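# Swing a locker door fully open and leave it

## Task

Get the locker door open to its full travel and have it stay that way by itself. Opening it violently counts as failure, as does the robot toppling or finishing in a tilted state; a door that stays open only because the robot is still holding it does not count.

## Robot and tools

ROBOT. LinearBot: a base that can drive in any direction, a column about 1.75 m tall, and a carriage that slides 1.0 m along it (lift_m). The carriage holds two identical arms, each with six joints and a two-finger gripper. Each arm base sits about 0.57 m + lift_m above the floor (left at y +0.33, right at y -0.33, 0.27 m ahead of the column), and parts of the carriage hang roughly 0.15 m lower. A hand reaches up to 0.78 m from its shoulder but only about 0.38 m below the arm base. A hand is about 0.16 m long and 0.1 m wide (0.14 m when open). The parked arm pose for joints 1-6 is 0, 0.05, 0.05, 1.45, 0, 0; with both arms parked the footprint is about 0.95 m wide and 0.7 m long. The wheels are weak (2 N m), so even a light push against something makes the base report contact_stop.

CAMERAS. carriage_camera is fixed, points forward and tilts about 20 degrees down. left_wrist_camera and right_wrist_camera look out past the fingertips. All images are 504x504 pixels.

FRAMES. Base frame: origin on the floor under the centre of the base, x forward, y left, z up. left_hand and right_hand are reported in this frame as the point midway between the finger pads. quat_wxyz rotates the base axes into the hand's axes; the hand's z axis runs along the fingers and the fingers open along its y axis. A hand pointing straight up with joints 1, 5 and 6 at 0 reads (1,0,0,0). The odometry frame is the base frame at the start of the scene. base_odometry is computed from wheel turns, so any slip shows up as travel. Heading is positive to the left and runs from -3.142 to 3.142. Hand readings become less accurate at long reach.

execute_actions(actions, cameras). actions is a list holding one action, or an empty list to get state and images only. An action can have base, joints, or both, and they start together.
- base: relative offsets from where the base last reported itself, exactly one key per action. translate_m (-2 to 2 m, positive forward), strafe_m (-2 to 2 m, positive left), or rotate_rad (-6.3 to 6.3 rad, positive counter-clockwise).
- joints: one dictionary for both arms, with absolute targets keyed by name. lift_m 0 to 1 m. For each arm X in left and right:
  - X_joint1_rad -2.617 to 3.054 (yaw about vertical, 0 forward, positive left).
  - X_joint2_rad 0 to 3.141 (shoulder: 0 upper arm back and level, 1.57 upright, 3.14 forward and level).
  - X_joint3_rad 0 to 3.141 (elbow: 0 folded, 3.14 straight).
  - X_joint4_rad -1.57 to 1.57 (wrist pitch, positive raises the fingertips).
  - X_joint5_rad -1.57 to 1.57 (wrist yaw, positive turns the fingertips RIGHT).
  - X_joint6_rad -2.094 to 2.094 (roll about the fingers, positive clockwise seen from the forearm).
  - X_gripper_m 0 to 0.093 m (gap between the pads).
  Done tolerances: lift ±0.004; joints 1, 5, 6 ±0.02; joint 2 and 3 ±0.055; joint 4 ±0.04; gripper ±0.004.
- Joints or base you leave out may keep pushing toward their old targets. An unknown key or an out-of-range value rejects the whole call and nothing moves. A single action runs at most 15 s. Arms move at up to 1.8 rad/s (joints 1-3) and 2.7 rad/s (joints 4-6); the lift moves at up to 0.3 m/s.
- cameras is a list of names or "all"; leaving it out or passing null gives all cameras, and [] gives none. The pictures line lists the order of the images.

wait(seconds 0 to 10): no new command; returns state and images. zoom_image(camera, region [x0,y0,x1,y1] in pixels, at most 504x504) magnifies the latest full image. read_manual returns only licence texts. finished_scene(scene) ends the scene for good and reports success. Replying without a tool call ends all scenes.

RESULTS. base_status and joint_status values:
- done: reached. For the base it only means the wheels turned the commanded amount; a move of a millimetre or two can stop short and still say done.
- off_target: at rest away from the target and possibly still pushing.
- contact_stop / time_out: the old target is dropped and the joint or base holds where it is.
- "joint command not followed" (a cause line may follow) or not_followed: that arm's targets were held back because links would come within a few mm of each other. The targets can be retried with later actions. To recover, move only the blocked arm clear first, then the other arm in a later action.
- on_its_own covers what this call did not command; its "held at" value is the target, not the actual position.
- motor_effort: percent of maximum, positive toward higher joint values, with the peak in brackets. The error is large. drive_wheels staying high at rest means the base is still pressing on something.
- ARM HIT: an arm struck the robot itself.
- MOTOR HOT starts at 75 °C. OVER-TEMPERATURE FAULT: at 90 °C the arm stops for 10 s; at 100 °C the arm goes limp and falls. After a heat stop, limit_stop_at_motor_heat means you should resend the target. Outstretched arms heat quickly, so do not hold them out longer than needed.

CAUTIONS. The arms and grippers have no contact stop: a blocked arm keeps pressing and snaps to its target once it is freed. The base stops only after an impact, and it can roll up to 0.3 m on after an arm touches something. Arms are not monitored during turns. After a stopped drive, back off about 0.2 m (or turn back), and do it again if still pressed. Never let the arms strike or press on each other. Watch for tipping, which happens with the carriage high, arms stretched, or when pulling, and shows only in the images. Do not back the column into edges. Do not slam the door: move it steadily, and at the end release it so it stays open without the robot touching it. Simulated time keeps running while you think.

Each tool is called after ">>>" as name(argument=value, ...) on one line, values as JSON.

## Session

>>> execute_actions(actions=[])

Scene clock: 0.00 s.
base_odometry: x=+0.000 y=+0.000 heading=+0.000 (m, m, rad; odometry frame)
base_status: not commanded
joint_positions: lift_m=+0.298 left_joint1_rad=+0.020 left_joint2_rad=+0.043 left_joint3_rad=+0.044 left_joint4_rad=+1.389 left_joint5_rad=-0.009 left_joint6_rad=-0.030 left_gripper_m=+0.095 right_joint1_rad=+0.008 right_joint2_rad=+0.061 right_joint3_rad=+0.021 right_joint4_rad=+1.434 right_joint5_rad=-0.005 right_joint6_rad=+0.005 right_gripper_m=+0.094
joint_status: not commanded
motor_effort: lift_m=+23 drive_wheels=+1 (%)
left_hand: x=+0.3042 y=+0.3326 z=+1.2975 quat_wxyz=(+0.996, -0.007, +0.090, -0.005) (m; base frame)
right_hand: x=+0.3056 y=-0.3288 z=+1.2925 quat_wxyz=(+0.996, -0.003, +0.088, +0.007) (m; base frame)
pictures: carriage_camera, left_wrist_camera, right_wrist_camera
Images, in order (width x height): carriage_camera 504x504, left_wrist_camera 504x504, right_wrist_camera 504x504.

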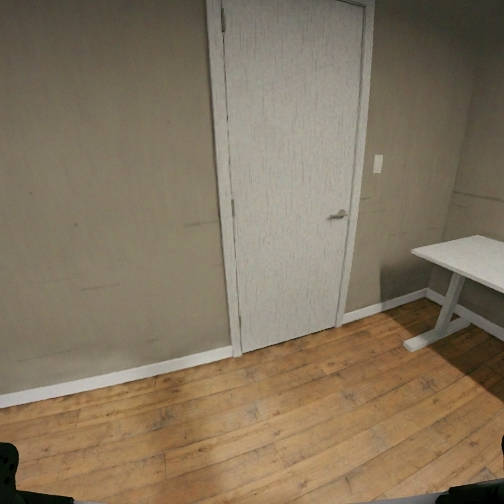

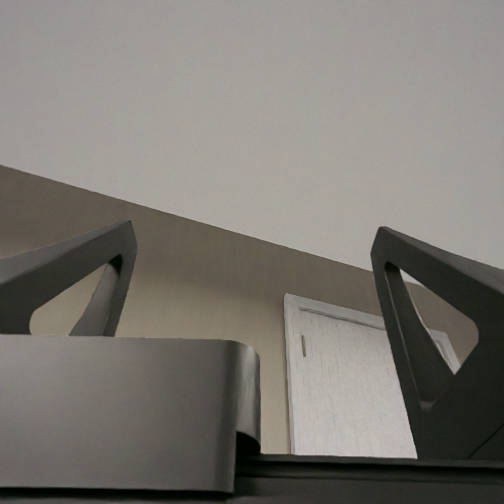

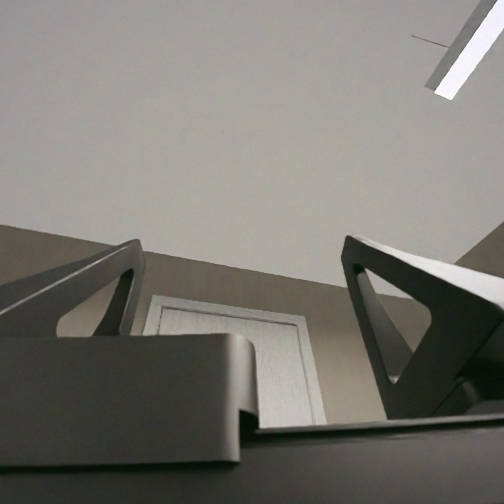

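>>> execute_actions(actions=[{"base":{"rotate_rad":-2.72}}], cameras=["carriage_camera"])

Scene clock: 7.67 s.
base_odometry: x=+0.000 y=+0.000 heading=-2.719 (m, m, rad; odometry frame)
base_status: done
joint_positions: lift_m=+0.298 left_joint1_rad=+0.020 left_joint2_rad=+0.043 left_joint3_rad=+0.044 left_joint4_rad=+1.386 left_joint5_rad=-0.009 left_joint6_rad=-0.030 left_gripper_m=+0.095 right_joint1_rad=+0.008 right_joint2_rad=+0.061 right_joint3_rad=+0.021 right_joint4_rad=+1.434 right_joint5_rad=-0.005 right_joint6_rad=+0.005 right_gripper_m=+0.094
joint_status: not commanded
motor_effort: lift_m=+23(23) drive_wheels=+11(30) (%)
left_hand: x=+0.3049 y=+0.3326 z=+1.2974 quat_wxyz=(+0.996, -0.007, +0.092, -0.005) (m; base frame)
right_hand: x=+0.3056 y=-0.3288 z=+1.2925 quat_wxyz=(+0.996, -0.003, +0.088, +0.007) (m; base frame)
pictures: carriage_camera
Images, in order (width x height): carriage_camera 504x504.

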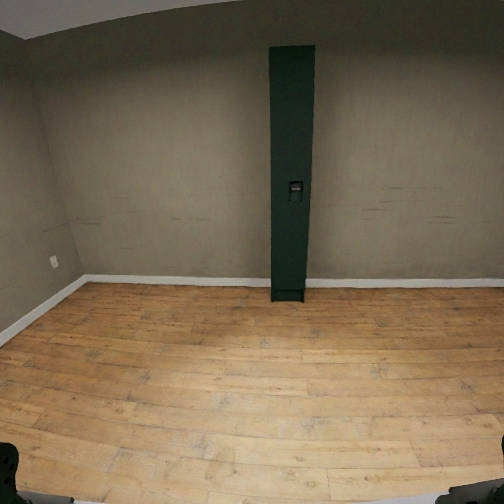

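>>> execute_actions(actions=[{"base":{"translate_m":1.41},"joints":{"right_joint4_rad":-0.03,"right_joint6_rad":-1.57,"right_gripper_m":0.045,"lift_m":0.29}}], cameras=["carriage_camera","right_wrist_camera"])

Scene clock: 19.83 s.
base_odometry: x=-1.287 y=-0.577 heading=-2.720 (m, m, rad; odometry frame)
base_status: done
joint_positions: lift_m=+0.290 left_joint1_rad=+0.020 left_joint2_rad=+0.043 left_joint3_rad=+0.044 left_joint4_rad=+1.390 left_joint5_rad=-0.009 left_joint6_rad=-0.030 left_gripper_m=+0.095 right_joint1_rad=+0.008 right_joint2_rad=+0.061 right_joint3_rad=+0.021 right_joint4_rad=-0.027 right_joint5_rad=-0.005 right_joint6_rad=-1.565 right_gripper_m=+0.045
joint_status: all done
motor_effort: lift_m=+21(22) drive_wheels=-6(32) (%)
left_hand: x=+0.3039 y=+0.3326 z=+1.2899 quat_wxyz=(+0.996, -0.007, +0.090, -0.005) (m; base frame)
right_hand: x=+0.5076 y=-0.3273 z=+1.0263 quat_wxyz=(+0.487, -0.518, +0.515, -0.478) (m; base frame)
pictures: carriage_camera, right_wrist_camera
Images, in order (width x height): carriage_camera 504x504, right_wrist_camera 504x504.

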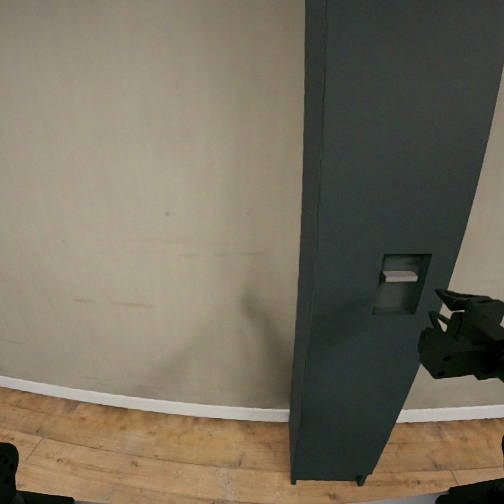

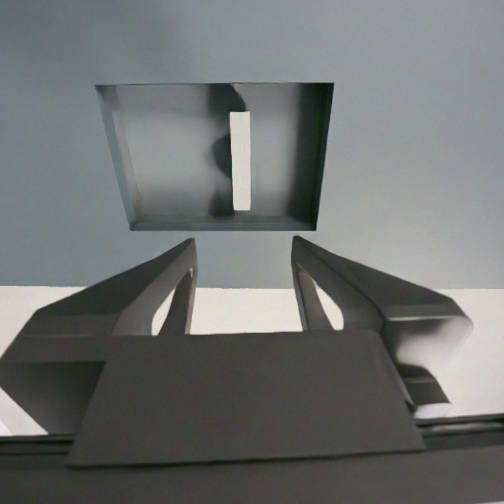

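>>> execute_actions(actions=[{"base":{"translate_m":0.11},"joints":{"right_joint1_rad":0.05,"lift_m":0.287}}], cameras=["right_wrist_camera"])

>>> execute_actions(actions=[{"joints":{"right_gripper_m":0}}], cameras=["right_wrist_camera"])

Scene clock: 25.87 s.
base_odometry: x=-1.387 y=-0.621 heading=-2.721 (m, m, rad; odometry frame)
base_status: done
joint_positions: lift_m=+0.287 left_joint1_rad=+0.020 left_joint2_rad=+0.043 left_joint3_rad=+0.044 left_joint4_rad=+1.390 left_joint5_rad=-0.009 left_joint6_rad=-0.030 left_gripper_m=+0.095 right_joint1_rad=+0.045 right_joint2_rad=+0.061 right_joint3_rad=+0.021 right_joint4_rad=-0.033 right_joint5_rad=-0.005 right_joint6_rad=-1.565 right_gripper_m=+0.045
joint_status: all done
motor_effort: lift_m=+20(21) drive_wheels=-6(31) (%)
left_hand: x=+0.3040 y=+0.3326 z=+1.2869 quat_wxyz=(+0.996, -0.007, +0.090, -0.005) (m; base frame)
right_hand: x=+0.5072 y=-0.3179 z=+1.0219 quat_wxyz=(+0.495, -0.529, +0.506, -0.468) (m; base frame)
pictures: right_wrist_camera
Images, in order (width x height): right_wrist_camera 504x504.

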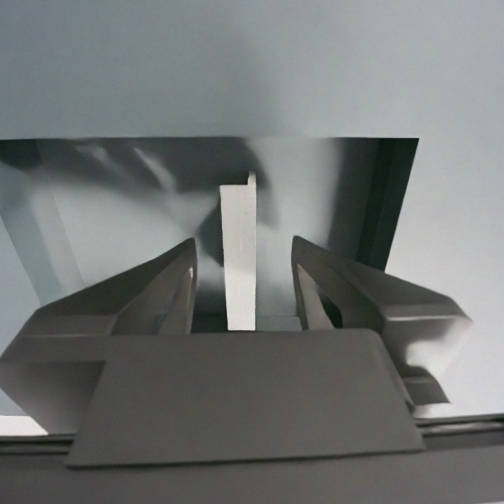

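Scene clock: 26.47 s.
base_odometry: x=-1.387 y=-0.621 heading=-2.721 (m, m, rad; odometry frame)
base_status: not commanded
joint_positions: lift_m=+0.287 left_joint1_rad=+0.020 left_joint2_rad=+0.043 left_joint3_rad=+0.044 left_joint4_rad=+1.390 left_joint5_rad=-0.009 left_joint6_rad=-0.030 left_gripper_m=+0.095 right_joint1_rad=+0.045 right_joint2_rad=+0.061 right_joint3_rad=+0.021 right_joint4_rad=-0.039 right_joint5_rad=-0.005 right_joint6_rad=-1.566 right_gripper_m=+0.013
joint_status: right_gripper_m off_target (ended at +0.013, target +0.000)
motor_effort: lift_m=+21(21) drive_wheels=-6(6) (%)
left_hand: x=+0.3040 y=+0.3326 z=+1.2869 quat_wxyz=(+0.996, -0.007, +0.090, -0.005) (m; base frame)
right_hand: x=+0.5071 y=-0.3179 z=+1.0205 quat_wxyz=(+0.493, -0.531, +0.507, -0.467) (m; base frame)
pictures: right_wrist_camera
Images, in order (width x height): right_wrist_camera 504x504.

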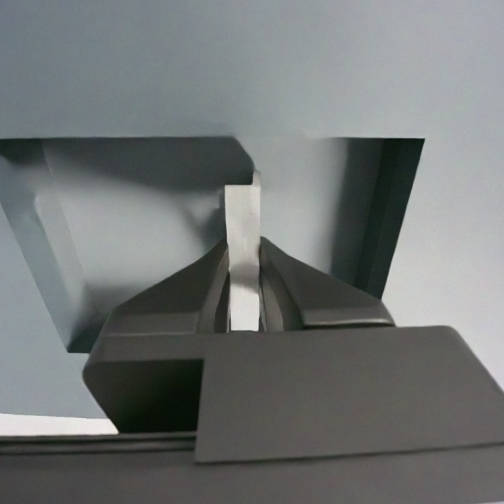

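>>> execute_actions(actions=[{"joints":{"right_joint4_rad":0.24,"right_joint3_rad":0.1,"lift_m":0.31}}], cameras=["right_wrist_camera"])

>>> execute_actions(actions=[{"base":{"translate_m":-0.04},"joints":{"right_joint4_rad":0.24}}], cameras=["carriage_camera","right_wrist_camera"])

Scene clock: 31.67 s.
base_odometry: x=-1.387 y=-0.621 heading=-2.721 (m, m, rad; odometry frame)
base_status: not commanded
joint_positions: lift_m=+0.310 left_joint1_rad=+0.020 left_joint2_rad=+0.043 left_joint3_rad=+0.044 left_joint4_rad=+1.389 left_joint5_rad=-0.009 left_joint6_rad=-0.030 left_gripper_m=+0.095 right_joint1_rad=+0.045 right_joint2_rad=+0.072 right_joint3_rad=+0.024 right_joint4_rad=-0.043 right_joint5_rad=-0.006 right_joint6_rad=-1.566 right_gripper_m=+0.013
joint_status: right_joint3_rad off_target (ended at +0.024, target +0.100); right_joint4_rad off_target (ended at -0.043, target +0.240); the others done
motor_effort: lift_m=+27(31) drive_wheels=+6(6) (%)
left_hand: x=+0.3042 y=+0.3326 z=+1.3093 quat_wxyz=(+0.996, -0.007, +0.090, -0.005) (m; base frame)
right_hand: x=+0.5074 y=-0.3176 z=+1.0410 quat_wxyz=(+0.490, -0.534, +0.510, -0.463) (m; base frame)
pictures: right_wrist_camera
Images, in order (width x height): right_wrist_camera 504x504.

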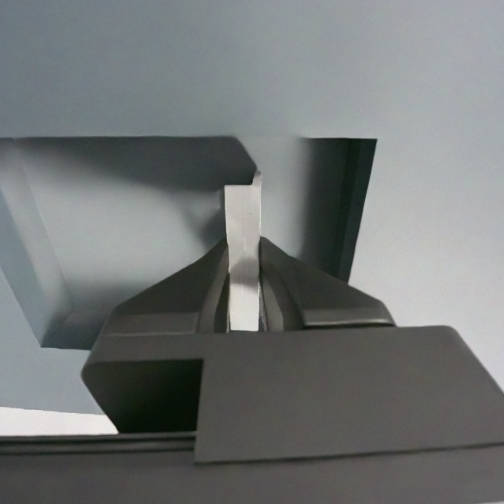

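Scene clock: 32.77 s.
base_odometry: x=-1.350 y=-0.605 heading=-2.721 (m, m, rad; odometry frame)
base_status: done
joint_positions: lift_m=+0.310 left_joint1_rad=+0.020 left_joint2_rad=+0.043 left_joint3_rad=+0.044 left_joint4_rad=+1.389 left_joint5_rad=-0.009 left_joint6_rad=-0.030 left_gripper_m=+0.095 right_joint1_rad=+0.052 right_joint2_rad=+0.076 right_joint3_rad=+0.024 right_joint4_rad=-0.039 right_joint5_rad=-0.036 right_joint6_rad=-1.551 right_gripper_m=+0.013
joint_status: right_joint4_rad off_target (ended at -0.039, target +0.240)
motor_effort: lift_m=+27(27) drive_wheels=+1(32) (%)
left_hand: x=+0.3044 y=+0.3326 z=+1.3092 quat_wxyz=(+0.996, -0.007, +0.091, -0.005) (m; base frame)
right_hand: x=+0.5072 y=-0.3110 z=+1.0412 quat_wxyz=(+0.503, -0.539, +0.505, -0.450) (m; base frame)
pictures: carriage_camera, right_wrist_camera
Images, in order (width x height): carriage_camera 504x504, right_wrist_camera 504x504.

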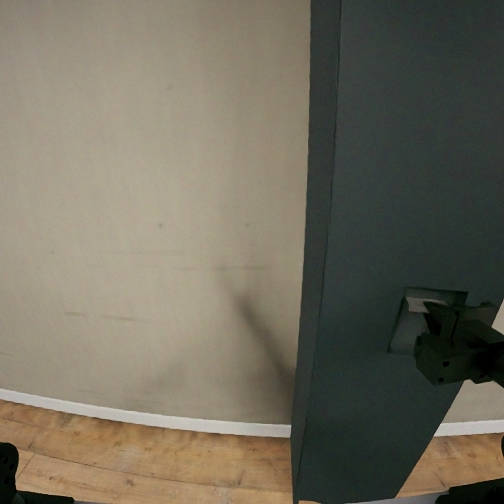

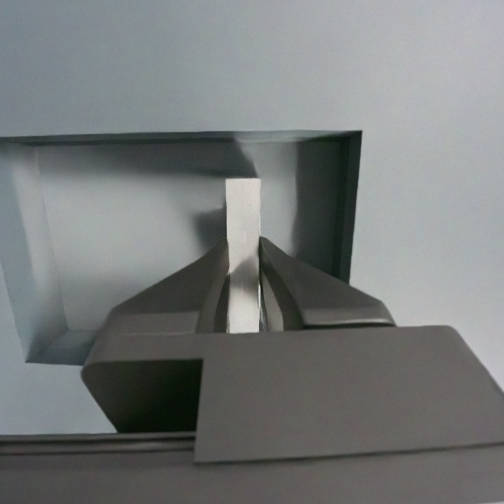

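>>> execute_actions(actions=[{"base":{"translate_m":-0.065},"joints":{"right_joint4_rad":-0.04,"right_joint3_rad":0.05,"lift_m":0.287,"right_joint1_rad":0.17}}], cameras=["right_wrist_camera"])

>>> execute_actions(actions=[{"base":{"translate_m":-0.135},"joints":{"right_gripper_m":0.04}}], cameras=["carriage_camera"])

>>> execute_actions(actions=[{"base":{"strafe_m":-0.11},"joints":{"right_joint1_rad":-0.5,"right_joint2_rad":0.8,"right_joint3_rad":0.8,"right_joint5_rad":-1.55,"right_joint6_rad":0,"right_gripper_m":0,"lift_m":0.2}}], cameras=[])

>>> execute_actions(actions=[{"joints":{"right_joint1_rad":-0.65,"right_joint2_rad":1.8,"right_joint3_rad":1.8}}], cameras=["carriage_camera","right_wrist_camera"])

Scene clock: 42.70 s.
base_odometry: x=-1.291 y=-0.579 heading=-2.720 (m, m, rad; odometry frame)
base_status: done
joint_positions: lift_m=+0.287 left_joint1_rad=+0.020 left_joint2_rad=+0.043 left_joint3_rad=+0.044 left_joint4_rad=+1.390 left_joint5_rad=-0.009 left_joint6_rad=-0.030 left_gripper_m=+0.095 right_joint1_rad=+0.181 right_joint2_rad=+0.076 right_joint3_rad=+0.022 right_joint4_rad=-0.021 right_joint5_rad=-0.042 right_joint6_rad=-1.545 right_gripper_m=+0.012
joint_status: all done
motor_effort: lift_m=+21(22) drive_wheels=-9(28) (%)
left_hand: x=+0.3041 y=+0.3326 z=+1.2868 quat_wxyz=(+0.996, -0.007, +0.090, -0.005) (m; base frame)
right_hand: x=+0.5029 y=-0.2780 z=+1.0219 quat_wxyz=(+0.538, -0.566, +0.466, -0.417) (m; base frame)
pictures: right_wrist_camera
Images, in order (width x height): right_wrist_camera 504x504.

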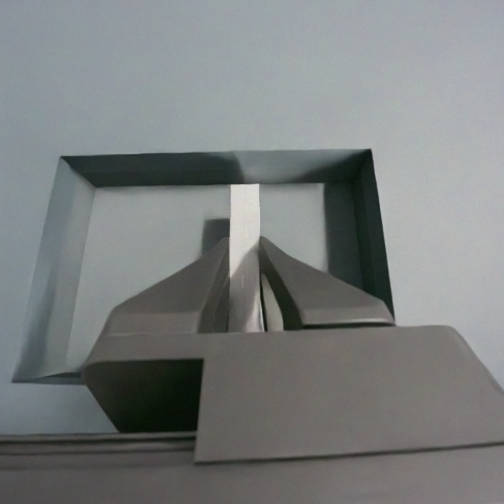

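Scene clock: 44.57 s.
base_odometry: x=-1.168 y=-0.524 heading=-2.721 (m, m, rad; odometry frame)
base_status: done
joint_positions: lift_m=+0.287 left_joint1_rad=+0.020 left_joint2_rad=+0.043 left_joint3_rad=+0.044 left_joint4_rad=+1.388 left_joint5_rad=-0.009 left_joint6_rad=-0.030 left_gripper_m=+0.095 right_joint1_rad=+0.178 right_joint2_rad=+0.076 right_joint3_rad=+0.022 right_joint4_rad=-0.033 right_joint5_rad=-0.017 right_joint6_rad=-1.564 right_gripper_m=+0.040
joint_status: all done
motor_effort: lift_m=+22(22) drive_wheels=-6(25) (%)
left_hand: x=+0.3045 y=+0.3326 z=+1.2867 quat_wxyz=(+0.996, -0.007, +0.091, -0.005) (m; base frame)
right_hand: x=+0.5037 y=-0.2831 z=+1.0191 quat_wxyz=(+0.524, -0.567, +0.470, -0.427) (m; base frame)
pictures: carriage_camera
Images, in order (width x height): carriage_camera 504x504.

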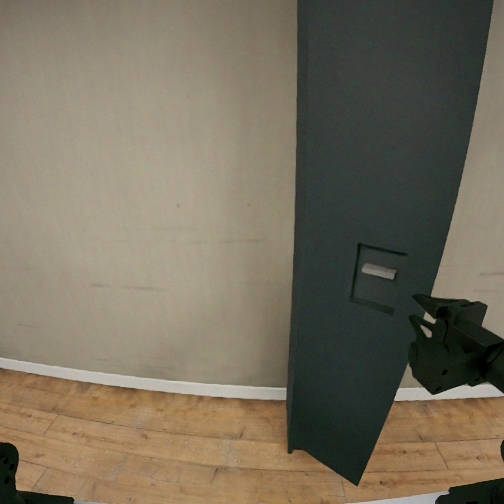

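Scene clock: 46.30 s.
base_odometry: x=-1.213 y=-0.423 heading=-2.721 (m, m, rad; odometry frame)
base_status: done
joint_positions: lift_m=+0.200 left_joint1_rad=+0.020 left_joint2_rad=+0.043 left_joint3_rad=+0.044 left_joint4_rad=+1.387 left_joint5_rad=-0.009 left_joint6_rad=-0.030 left_gripper_m=+0.095 right_joint1_rad=-0.496 right_joint2_rad=+0.786 right_joint3_rad=+0.775 right_joint4_rad=-0.048 right_joint5_rad=-1.539 right_joint6_rad=-0.005 right_gripper_m=+0.001
joint_status: all done
motor_effort: lift_m=+21(21) drive_wheels=-3(21) (%)
left_hand: x=+0.3047 y=+0.3326 z=+1.1997 quat_wxyz=(+0.996, -0.007, +0.092, -0.005) (m; base frame)
right_hand: x=+0.4798 y=-0.2544 z=+1.1258 quat_wxyz=(+0.603, -0.336, +0.623, +0.368) (m; base frame)
pictures: none
No camera images: the call's "cameras" was empty. Leave "cameras" out to get every camera's image.

Scene clock: 47.73 s.
base_odometry: x=-1.213 y=-0.423 heading=-2.721 (m, m, rad; odometry frame)
base_status: not commanded
joint_positions: lift_m=+0.200 left_joint1_rad=+0.020 left_joint2_rad=+0.043 left_joint3_rad=+0.044 left_joint4_rad=+1.387 left_joint5_rad=-0.009 left_joint6_rad=-0.030 left_gripper_m=+0.095 right_joint1_rad=-0.646 right_joint2_rad=+1.798 right_joint3_rad=+1.772 right_joint4_rad=-0.047 right_joint5_rad=-1.543 right_joint6_rad=-0.005 right_gripper_m=+0.001
joint_status: all done
motor_effort: lift_m=+21(21) drive_wheels=-2(3) (%)
left_hand: x=+0.3047 y=+0.3326 z=+1.1997 quat_wxyz=(+0.996, -0.007, +0.092, -0.005) (m; base frame)
right_hand: x=+0.6851 y=-0.4363 z=+1.1916 quat_wxyz=(+0.626, -0.286, +0.648, +0.328) (m; base frame)
pictures: carriage_camera, right_wrist_camera
Images, in order (width x height): carriage_camera 504x504, right_wrist_camera 504x504.

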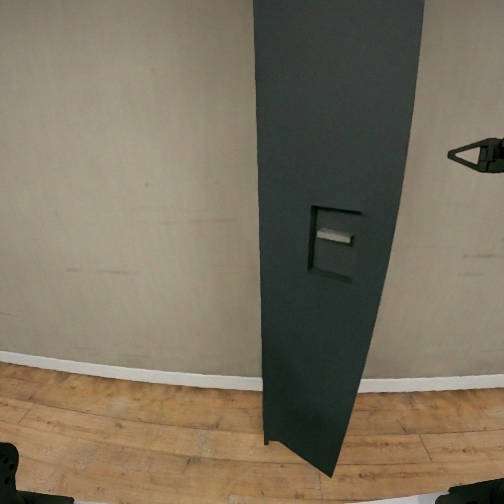

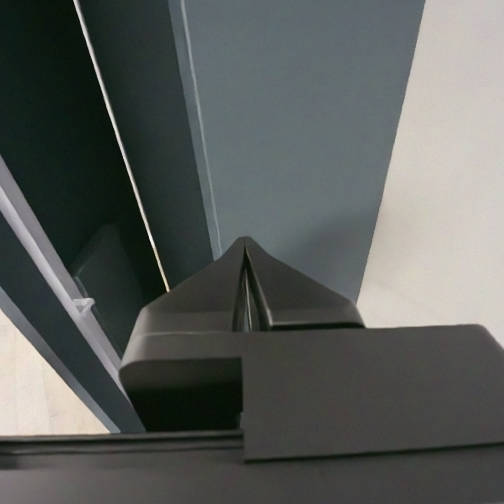

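>>> execute_actions(actions=[{"joints":{"right_joint1_rad":0.0}}], cameras=["right_wrist_camera"])

>>> execute_actions(actions=[{"base":{"translate_m":-0.09}}], cameras=["carriage_camera"])

>>> execute_actions(actions=[{"base":{"strafe_m":0.08}}], cameras=["carriage_camera"])

>>> execute_actions(actions=[{"base":{"strafe_m":0.05}}], cameras=["carriage_camera","right_wrist_camera"])

Scene clock: 54.20 s.
base_odometry: x=-1.213 y=-0.423 heading=-2.721 (m, m, rad; odometry frame)
base_status: not commanded
joint_positions: lift_m=+0.200 left_joint1_rad=+0.020 left_joint2_rad=+0.043 left_joint3_rad=+0.044 left_joint4_rad=+1.387 left_joint5_rad=-0.010 left_joint6_rad=-0.030 left_gripper_m=+0.095 right_joint1_rad=-0.003 right_joint2_rad=+1.798 right_joint3_rad=+1.773 right_joint4_rad=-0.044 right_joint5_rad=-1.543 right_joint6_rad=-0.006 right_gripper_m=+0.001
joint_status: all done
motor_effort: lift_m=+21(21) drive_wheels=-1(2) (%)
left_hand: x=+0.3047 y=+0.3327 z=+1.1997 quat_wxyz=(+0.996, -0.007, +0.092, -0.005) (m; base frame)
right_hand: x=+0.6638 y=-0.1593 z=+1.1919 quat_wxyz=(+0.491, -0.476, +0.524, +0.508) (m; base frame)
pictures: right_wrist_camera
Images, in order (width x height): right_wrist_camera 504x504.

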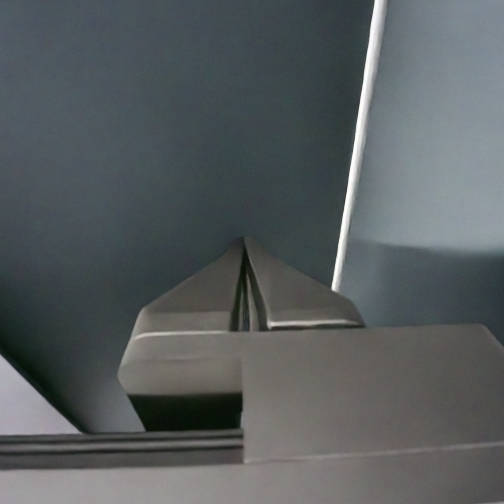

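Scene clock: 55.77 s.
base_odometry: x=-1.131 y=-0.386 heading=-2.721 (m, m, rad; odometry frame)
base_status: done
joint_positions: lift_m=+0.200 left_joint1_rad=+0.020 left_joint2_rad=+0.043 left_joint3_rad=+0.044 left_joint4_rad=+1.387 left_joint5_rad=-0.010 left_joint6_rad=-0.030 left_gripper_m=+0.095 right_joint1_rad=-0.005 right_joint2_rad=+1.798 right_joint3_rad=+1.773 right_joint4_rad=-0.043 right_joint5_rad=-1.538 right_joint6_rad=-0.006 right_gripper_m=+0.001
joint_status: not commanded
motor_effort: lift_m=+21(21) drive_wheels=-3(22) (%)
left_hand: x=+0.3046 y=+0.3327 z=+1.1998 quat_wxyz=(+0.996, -0.007, +0.091, -0.005) (m; base frame)
right_hand: x=+0.6649 y=-0.1604 z=+1.1919 quat_wxyz=(+0.493, -0.475, +0.525, +0.506) (m; base frame)
pictures: carriage_camera
Images, in order (width x height): carriage_camera 504x504.

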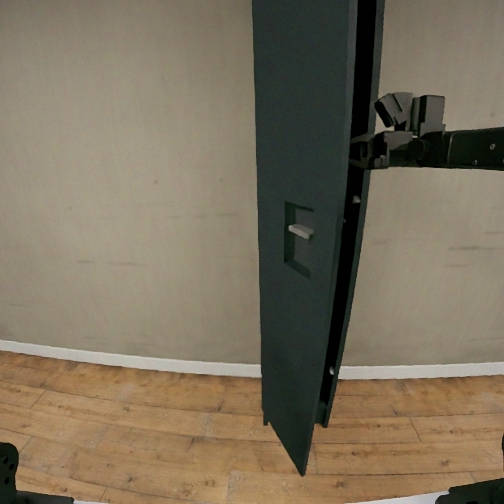

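Scene clock: 57.30 s.
base_odometry: x=-1.098 y=-0.459 heading=-2.721 (m, m, rad; odometry frame)
base_status: done
joint_positions: lift_m=+0.200 left_joint1_rad=+0.020 left_joint2_rad=+0.043 left_joint3_rad=+0.044 left_joint4_rad=+1.387 left_joint5_rad=-0.010 left_joint6_rad=-0.030 left_gripper_m=+0.095 right_joint1_rad=-0.002 right_joint2_rad=+1.798 right_joint3_rad=+1.773 right_joint4_rad=-0.043 right_joint5_rad=-1.538 right_joint6_rad=-0.006 right_gripper_m=+0.001
joint_status: not commanded
motor_effort: lift_m=+21(21) drive_wheels=-3(23) (%)
left_hand: x=+0.3046 y=+0.3327 z=+1.1998 quat_wxyz=(+0.996, -0.007, +0.091, -0.005) (m; base frame)
right_hand: x=+0.6643 y=-0.1590 z=+1.1919 quat_wxyz=(+0.492, -0.476, +0.524, +0.507) (m; base frame)
pictures: carriage_camera
Images, in order (width x height): carriage_camera 504x504.

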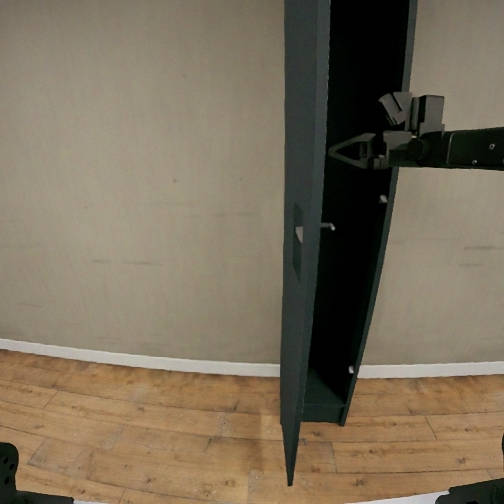

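Scene clock: 58.63 s.
base_odometry: x=-1.077 y=-0.505 heading=-2.721 (m, m, rad; odometry frame)
base_status: done
joint_positions: lift_m=+0.200 left_joint1_rad=+0.020 left_joint2_rad=+0.043 left_joint3_rad=+0.044 left_joint4_rad=+1.387 left_joint5_rad=-0.010 left_joint6_rad=-0.030 left_gripper_m=+0.095 right_joint1_rad=-0.003 right_joint2_rad=+1.798 right_joint3_rad=+1.773 right_joint4_rad=-0.043 right_joint5_rad=-1.541 right_joint6_rad=-0.006 right_gripper_m=+0.001
joint_status: not commanded
motor_effort: lift_m=+21(21) drive_wheels=-2(27) (%)
left_hand: x=+0.3046 y=+0.3327 z=+1.1998 quat_wxyz=(+0.996, -0.007, +0.091, -0.005) (m; base frame)
right_hand: x=+0.6641 y=-0.1595 z=+1.1919 quat_wxyz=(+0.492, -0.476, +0.524, +0.507) (m; base frame)
pictures: carriage_camera, right_wrist_camera
Images, in order (width x height): carriage_camera 504x504, right_wrist_camera 504x504.

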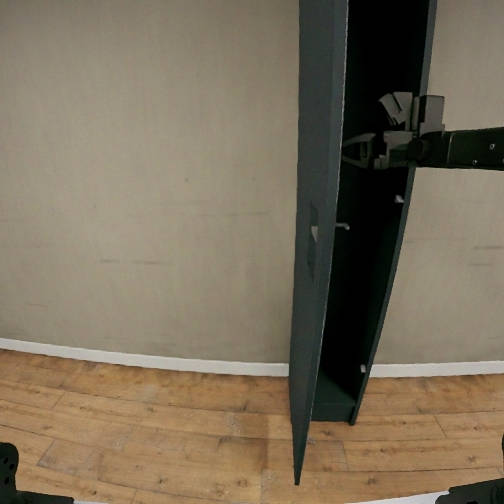

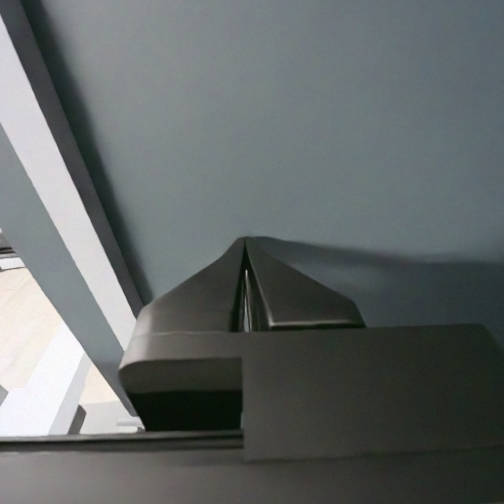

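>>> execute_actions(actions=[{"base":{"strafe_m":0.04}}], cameras=[])

>>> execute_actions(actions=[{"base":{"strafe_m":0.045}}], cameras=[])

>>> execute_actions(actions=[{"base":{"strafe_m":0.05}}], cameras=["carriage_camera"])

>>> execute_actions(actions=[{"base":{"strafe_m":0.03},"joints":{"right_joint5_rad":-1.4}}], cameras=[])

>>> execute_actions(actions=[{"base":{"strafe_m":0.025},"joints":{"right_joint5_rad":-1.26}}], cameras=["carriage_camera","right_wrist_camera"])

Scene clock: 69.33 s.
base_odometry: x=-1.060 y=-0.541 heading=-2.721 (m, m, rad; odometry frame)
base_status: done
joint_positions: lift_m=+0.200 left_joint1_rad=+0.020 left_joint2_rad=+0.043 left_joint3_rad=+0.044 left_joint4_rad=+1.387 left_joint5_rad=-0.010 left_joint6_rad=-0.030 left_gripper_m=+0.095 right_joint1_rad=-0.001 right_joint2_rad=+1.798 right_joint3_rad=+1.773 right_joint4_rad=-0.043 right_joint5_rad=-1.547 right_joint6_rad=-0.005 right_gripper_m=+0.001
joint_status: not commanded
motor_effort: lift_m=+21(21) drive_wheels=-3(26) (%)
left_hand: x=+0.3046 y=+0.3327 z=+1.1998 quat_wxyz=(+0.996, -0.007, +0.091, -0.005) (m; base frame)
right_hand: x=+0.6628 y=-0.1587 z=+1.1920 quat_wxyz=(+0.490, -0.478, +0.522, +0.509) (m; base frame)
pictures: none
No camera images: the call's "cameras" was empty. Leave "cameras" out to get every camera's image.

Scene clock: 70.60 s.
base_odometry: x=-1.042 y=-0.582 heading=-2.721 (m, m, rad; odometry frame)
base_status: done
joint_positions: lift_m=+0.200 left_joint1_rad=+0.020 left_joint2_rad=+0.043 left_joint3_rad=+0.044 left_joint4_rad=+1.387 left_joint5_rad=-0.010 left_joint6_rad=-0.030 left_gripper_m=+0.095 right_joint1_rad=-0.003 right_joint2_rad=+1.798 right_joint3_rad=+1.773 right_joint4_rad=-0.043 right_joint5_rad=-1.548 right_joint6_rad=-0.005 right_gripper_m=+0.001
joint_status: not commanded
motor_effort: lift_m=+21(21) drive_wheels=-1(27) (%)
left_hand: x=+0.3046 y=+0.3327 z=+1.1998 quat_wxyz=(+0.996, -0.007, +0.091, -0.005) (m; base frame)
right_hand: x=+0.6628 y=-0.1593 z=+1.1920 quat_wxyz=(+0.490, -0.478, +0.522, +0.509) (m; base frame)
pictures: none
No camera images: the call's "cameras" was empty. Leave "cameras" out to get every camera's image.

Scene clock: 71.90 s.
base_odometry: x=-1.021 y=-0.628 heading=-2.720 (m, m, rad; odometry frame)
base_status: done
joint_positions: lift_m=+0.200 left_joint1_rad=+0.020 left_joint2_rad=+0.043 left_joint3_rad=+0.044 left_joint4_rad=+1.387 left_joint5_rad=-0.010 left_joint6_rad=-0.030 left_gripper_m=+0.095 right_joint1_rad=-0.001 right_joint2_rad=+1.798 right_joint3_rad=+1.773 right_joint4_rad=-0.043 right_joint5_rad=-1.550 right_joint6_rad=-0.005 right_gripper_m=+0.001
joint_status: not commanded
motor_effort: lift_m=+21(21) drive_wheels=-2(27) (%)
left_hand: x=+0.3046 y=+0.3327 z=+1.1998 quat_wxyz=(+0.996, -0.007, +0.091, -0.005) (m; base frame)
right_hand: x=+0.6621 y=-0.1585 z=+1.1921 quat_wxyz=(+0.489, -0.479, +0.521, +0.510) (m; base frame)
pictures: carriage_camera
Images, in order (width x height): carriage_camera 504x504.

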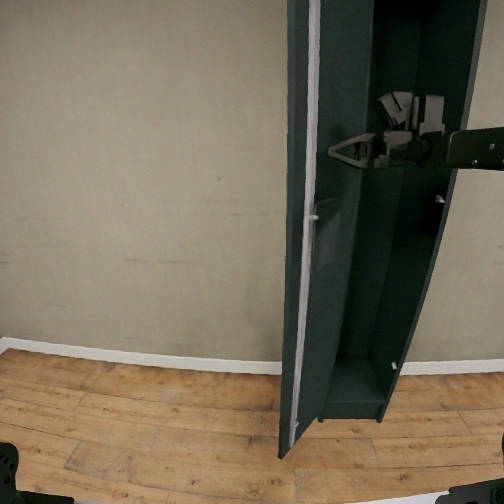

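Scene clock: 72.87 s.
base_odometry: x=-1.009 y=-0.655 heading=-2.720 (m, m, rad; odometry frame)
base_status: done
joint_positions: lift_m=+0.200 left_joint1_rad=+0.020 left_joint2_rad=+0.043 left_joint3_rad=+0.044 left_joint4_rad=+1.387 left_joint5_rad=-0.010 left_joint6_rad=-0.030 left_gripper_m=+0.095 right_joint1_rad=-0.002 right_joint2_rad=+1.798 right_joint3_rad=+1.773 right_joint4_rad=-0.043 right_joint5_rad=-1.413 right_joint6_rad=-0.005 right_gripper_m=+0.001
joint_status: all done
motor_effort: lift_m=+21(21) drive_wheels=-3(27) (%)
left_hand: x=+0.3046 y=+0.3327 z=+1.1998 quat_wxyz=(+0.996, -0.007, +0.091, -0.005) (m; base frame)
right_hand: x=+0.6859 y=-0.1613 z=+1.1904 quat_wxyz=(+0.521, -0.444, +0.555, +0.472) (m; base frame)
pictures: none
No camera images: the call's "cameras" was empty. Leave "cameras" out to get every camera's image.

Scene clock: 73.80 s.
base_odometry: x=-0.998 y=-0.678 heading=-2.720 (m, m, rad; odometry frame)
base_status: done
joint_positions: lift_m=+0.200 left_joint1_rad=+0.020 left_joint2_rad=+0.043 left_joint3_rad=+0.044 left_joint4_rad=+1.388 left_joint5_rad=-0.010 left_joint6_rad=-0.030 left_gripper_m=+0.095 right_joint1_rad=-0.001 right_joint2_rad=+1.798 right_joint3_rad=+1.773 right_joint4_rad=-0.043 right_joint5_rad=-1.273 right_joint6_rad=-0.005 right_gripper_m=+0.001
joint_status: all done
motor_effort: lift_m=+21(21) drive_wheels=-2(24) (%)
left_hand: x=+0.3045 y=+0.3327 z=+1.1998 quat_wxyz=(+0.996, -0.007, +0.091, -0.005) (m; base frame)
right_hand: x=+0.7090 y=-0.1661 z=+1.1888 quat_wxyz=(+0.550, -0.407, +0.587, +0.433) (m; base frame)
pictures: carriage_camera, right_wrist_camera
Images, in order (width x height): carriage_camera 504x504, right_wrist_camera 504x504.

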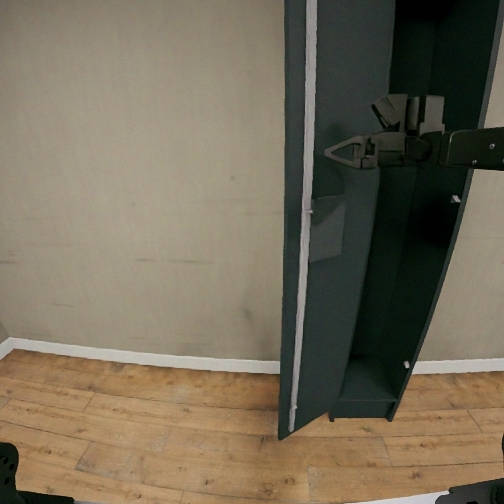

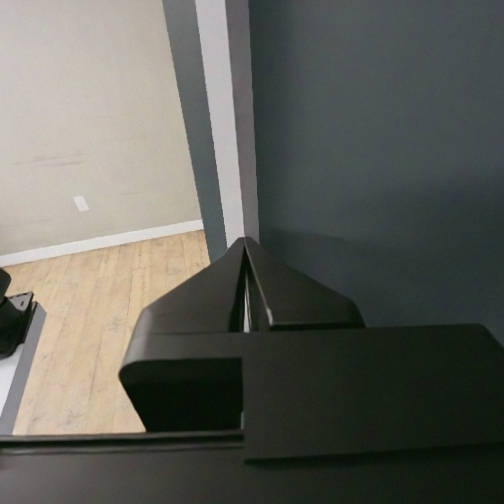

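>>> execute_actions(actions=[{"base":{"strafe_m":0.025},"joints":{"right_joint5_rad":-1.11}}], cameras=[])

>>> execute_actions(actions=[{"base":{"strafe_m":0.025},"joints":{"right_joint5_rad":-0.95}}], cameras=["carriage_camera"])

>>> execute_actions(actions=[{"base":{"translate_m":0.02}}], cameras=[])

>>> execute_actions(actions=[{"base":{"translate_m":0.02}}], cameras=[])

>>> execute_actions(actions=[{"base":{"translate_m":0.02}}], cameras=["carriage_camera","right_wrist_camera"])

Scene clock: 80.17 s.
base_odometry: x=-0.988 y=-0.701 heading=-2.720 (m, m, rad; odometry frame)
base_status: done
joint_positions: lift_m=+0.200 left_joint1_rad=+0.020 left_joint2_rad=+0.043 left_joint3_rad=+0.044 left_joint4_rad=+1.388 left_joint5_rad=-0.010 left_joint6_rad=-0.030 left_gripper_m=+0.095 right_joint1_rad=+0.000 right_joint2_rad=+1.798 right_joint3_rad=+1.773 right_joint4_rad=-0.044 right_joint5_rad=-1.122 right_joint6_rad=-0.005 right_gripper_m=+0.001
joint_status: all done
motor_effort: lift_m=+21(21) drive_wheels=-2(26) (%)
left_hand: x=+0.3045 y=+0.3327 z=+1.1998 quat_wxyz=(+0.996, -0.007, +0.091, -0.005) (m; base frame)
right_hand: x=+0.7328 y=-0.1752 z=+1.1871 quat_wxyz=(+0.579, -0.365, +0.618, +0.388) (m; base frame)
pictures: none
No camera images: the call's "cameras" was empty. Leave "cameras" out to get every camera's image.

Scene clock: 81.10 s.
base_odometry: x=-0.977 y=-0.724 heading=-2.720 (m, m, rad; odometry frame)
base_status: done
joint_positions: lift_m=+0.200 left_joint1_rad=+0.020 left_joint2_rad=+0.043 left_joint3_rad=+0.044 left_joint4_rad=+1.388 left_joint5_rad=-0.010 left_joint6_rad=-0.030 left_gripper_m=+0.095 right_joint1_rad=+0.000 right_joint2_rad=+1.798 right_joint3_rad=+1.773 right_joint4_rad=-0.045 right_joint5_rad=-0.963 right_joint6_rad=-0.005 right_gripper_m=+0.001
joint_status: all done
motor_effort: lift_m=+21(21) drive_wheels=-1(26) (%)
left_hand: x=+0.3045 y=+0.3327 z=+1.1998 quat_wxyz=(+0.996, -0.007, +0.091, -0.005) (m; base frame)
right_hand: x=+0.7564 y=-0.1890 z=+1.1853 quat_wxyz=(+0.605, -0.317, +0.648, +0.337) (m; base frame)
pictures: carriage_camera
Images, in order (width x height): carriage_camera 504x504.

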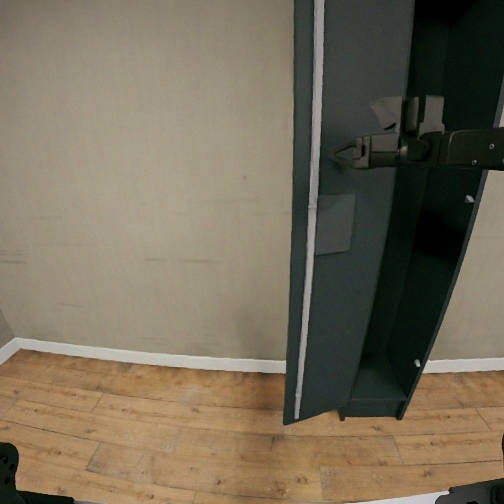

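Scene clock: 81.97 s.
base_odometry: x=-0.996 y=-0.732 heading=-2.719 (m, m, rad; odometry frame)
base_status: done
joint_positions: lift_m=+0.200 left_joint1_rad=+0.020 left_joint2_rad=+0.043 left_joint3_rad=+0.044 left_joint4_rad=+1.389 left_joint5_rad=-0.010 left_joint6_rad=-0.030 left_gripper_m=+0.095 right_joint1_rad=+0.000 right_joint2_rad=+1.798 right_joint3_rad=+1.773 right_joint4_rad=-0.045 right_joint5_rad=-0.960 right_joint6_rad=-0.005 right_gripper_m=+0.001
joint_status: not commanded
motor_effort: lift_m=+21(21) drive_wheels=-4(15) (%)
left_hand: x=+0.3044 y=+0.3327 z=+1.1998 quat_wxyz=(+0.996, -0.007, +0.091, -0.005) (m; base frame)
right_hand: x=+0.7567 y=-0.1892 z=+1.1852 quat_wxyz=(+0.605, -0.317, +0.648, +0.336) (m; base frame)
pictures: none
No camera images: the call's "cameras" was empty. Leave "cameras" out to get every camera's image.

Scene clock: 82.83 s.
base_odometry: x=-1.014 y=-0.740 heading=-2.719 (m, m, rad; odometry frame)
base_status: done
joint_positions: lift_m=+0.200 left_joint1_rad=+0.020 left_joint2_rad=+0.043 left_joint3_rad=+0.044 left_joint4_rad=+1.389 left_joint5_rad=-0.010 left_joint6_rad=-0.030 left_gripper_m=+0.095 right_joint1_rad=+0.000 right_joint2_rad=+1.798 right_joint3_rad=+1.773 right_joint4_rad=-0.045 right_joint5_rad=-0.962 right_joint6_rad=-0.005 right_gripper_m=+0.001
joint_status: not commanded
motor_effort: lift_m=+21(21) drive_wheels=-6(24) (%)
left_hand: x=+0.3043 y=+0.3326 z=+1.1998 quat_wxyz=(+0.996, -0.007, +0.091, -0.005) (m; base frame)
right_hand: x=+0.7565 y=-0.1890 z=+1.1852 quat_wxyz=(+0.605, -0.317, +0.648, +0.337) (m; base frame)
pictures: none
No camera images: the call's "cameras" was empty. Leave "cameras" out to get every camera's image.

Scene clock: 83.70 s.
base_odometry: x=-1.032 y=-0.749 heading=-2.718 (m, m, rad; odometry frame)
base_status: done
joint_positions: lift_m=+0.200 left_joint1_rad=+0.020 left_joint2_rad=+0.043 left_joint3_rad=+0.044 left_joint4_rad=+1.389 left_joint5_rad=-0.010 left_joint6_rad=-0.030 left_gripper_m=+0.095 right_joint1_rad=+0.000 right_joint2_rad=+1.798 right_joint3_rad=+1.773 right_joint4_rad=-0.047 right_joint5_rad=-0.962 right_joint6_rad=-0.005 right_gripper_m=+0.001
joint_status: not commanded
motor_effort: lift_m=+21(21) drive_wheels=-4(27) (%)
left_hand: x=+0.3043 y=+0.3326 z=+1.1998 quat_wxyz=(+0.996, -0.007, +0.091, -0.005) (m; base frame)
right_hand: x=+0.7564 y=-0.1890 z=+1.1850 quat_wxyz=(+0.605, -0.317, +0.648, +0.337) (m; base frame)
pictures: carriage_camera, right_wrist_camera
Images, in order (width x height): carriage_camera 504x504, right_wrist_camera 504x504.

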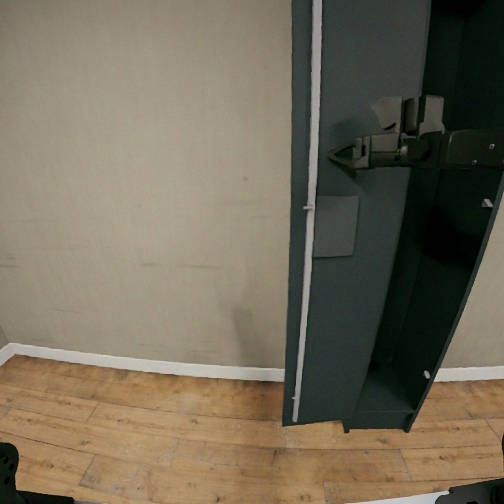

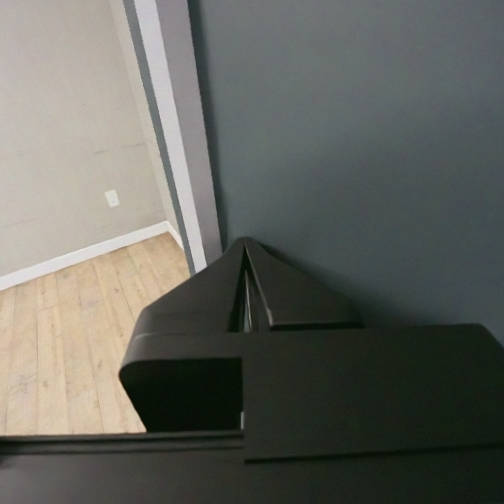

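>>> execute_actions(actions=[{"joints":{"right_joint5_rad":-0.83}}], cameras=[])

>>> execute_actions(actions=[{"base":{"translate_m":0.015}}], cameras=["carriage_camera"])

Scene clock: 87.00 s.
base_odometry: x=-1.032 y=-0.749 heading=-2.718 (m, m, rad; odometry frame)
base_status: not commanded
joint_positions: lift_m=+0.200 left_joint1_rad=+0.020 left_joint2_rad=+0.043 left_joint3_rad=+0.044 left_joint4_rad=+1.389 left_joint5_rad=-0.010 left_joint6_rad=-0.030 left_gripper_m=+0.095 right_joint1_rad=+0.004 right_joint2_rad=+1.798 right_joint3_rad=+1.773 right_joint4_rad=-0.047 right_joint5_rad=-0.843 right_joint6_rad=-0.005 right_gripper_m=+0.001
joint_status: all done
motor_effort: lift_m=+21(21) drive_wheels=-4(4) (%)
left_hand: x=+0.3043 y=+0.3326 z=+1.1998 quat_wxyz=(+0.996, -0.007, +0.091, -0.005) (m; base frame)
right_hand: x=+0.7719 y=-0.1995 z=+1.1838 quat_wxyz=(+0.622, -0.282, +0.667, +0.299) (m; base frame)
pictures: none
No camera images: the call's "cameras" was empty. Leave "cameras" out to get every camera's image.

Scene clock: 87.83 s.
base_odometry: x=-1.045 y=-0.756 heading=-2.717 (m, m, rad; odometry frame)
base_status: translate_m contact_stop (by the wheels' count: +0.015 of +0.015)
joint_positions: lift_m=+0.200 left_joint1_rad=+0.020 left_joint2_rad=+0.043 left_joint3_rad=+0.044 left_joint4_rad=+1.390 left_joint5_rad=-0.010 left_joint6_rad=-0.030 left_gripper_m=+0.095 right_joint1_rad=+0.001 right_joint2_rad=+1.791 right_joint3_rad=+1.773 right_joint4_rad=-0.058 right_joint5_rad=-0.923 right_joint6_rad=-0.005 right_gripper_m=+0.001
joint_status: not commanded
motor_effort: lift_m=+21(21) drive_wheels=+5(27) (%)
left_hand: x=+0.3040 y=+0.3326 z=+1.1999 quat_wxyz=(+0.996, -0.007, +0.090, -0.005) (m; base frame)
right_hand: x=+0.7595 y=-0.1926 z=+1.1861 quat_wxyz=(+0.609, -0.305, +0.656, +0.325) (m; base frame)
pictures: carriage_camera
Images, in order (width x height): carriage_camera 504x504.

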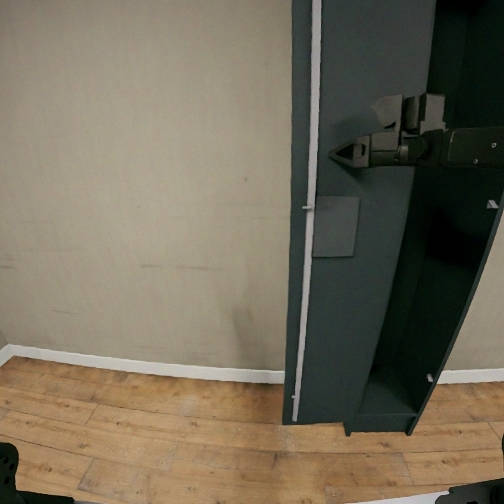

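>>> execute_actions(actions=[{"joints":{"right_joint2_rad":1.2,"right_joint3_rad":1.2}}], cameras=["carriage_camera"])

>>> finished_scene(scene=2)

Scene clock: 91.30 s.
base_odometry: x=-1.045 y=-0.756 heading=-2.717 (m, m, rad; odometry frame)
base_status: not commanded
joint_positions: lift_m=+0.200 left_joint1_rad=+0.020 left_joint2_rad=+0.043 left_joint3_rad=+0.044 left_joint4_rad=+1.390 left_joint5_rad=-0.010 left_joint6_rad=-0.030 left_gripper_m=+0.095 right_joint1_rad=+0.001 right_joint2_rad=+1.212 right_joint3_rad=+1.217 right_joint4_rad=-0.052 right_joint5_rad=-0.842 right_joint6_rad=-0.005 right_gripper_m=+0.001
joint_status: all done
motor_effort: lift_m=+21(21) drive_wheels=+4(5) (%)
left_hand: x=+0.3040 y=+0.3326 z=+1.1999 quat_wxyz=(+0.996, -0.007, +0.090, -0.005) (m; base frame)
right_hand: x=+0.6188 y=-0.2015 z=+1.1858 quat_wxyz=(+0.630, -0.284, +0.660, +0.294) (m; base frame)
pictures: carriage_camera
Images, in order (width x height): carriage_camera 504x504.

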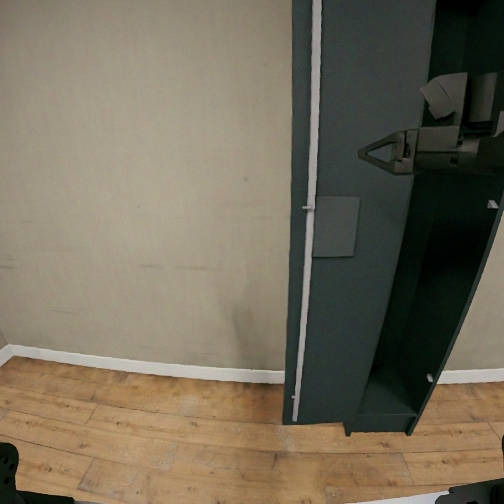

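The scene is finished: the task was done.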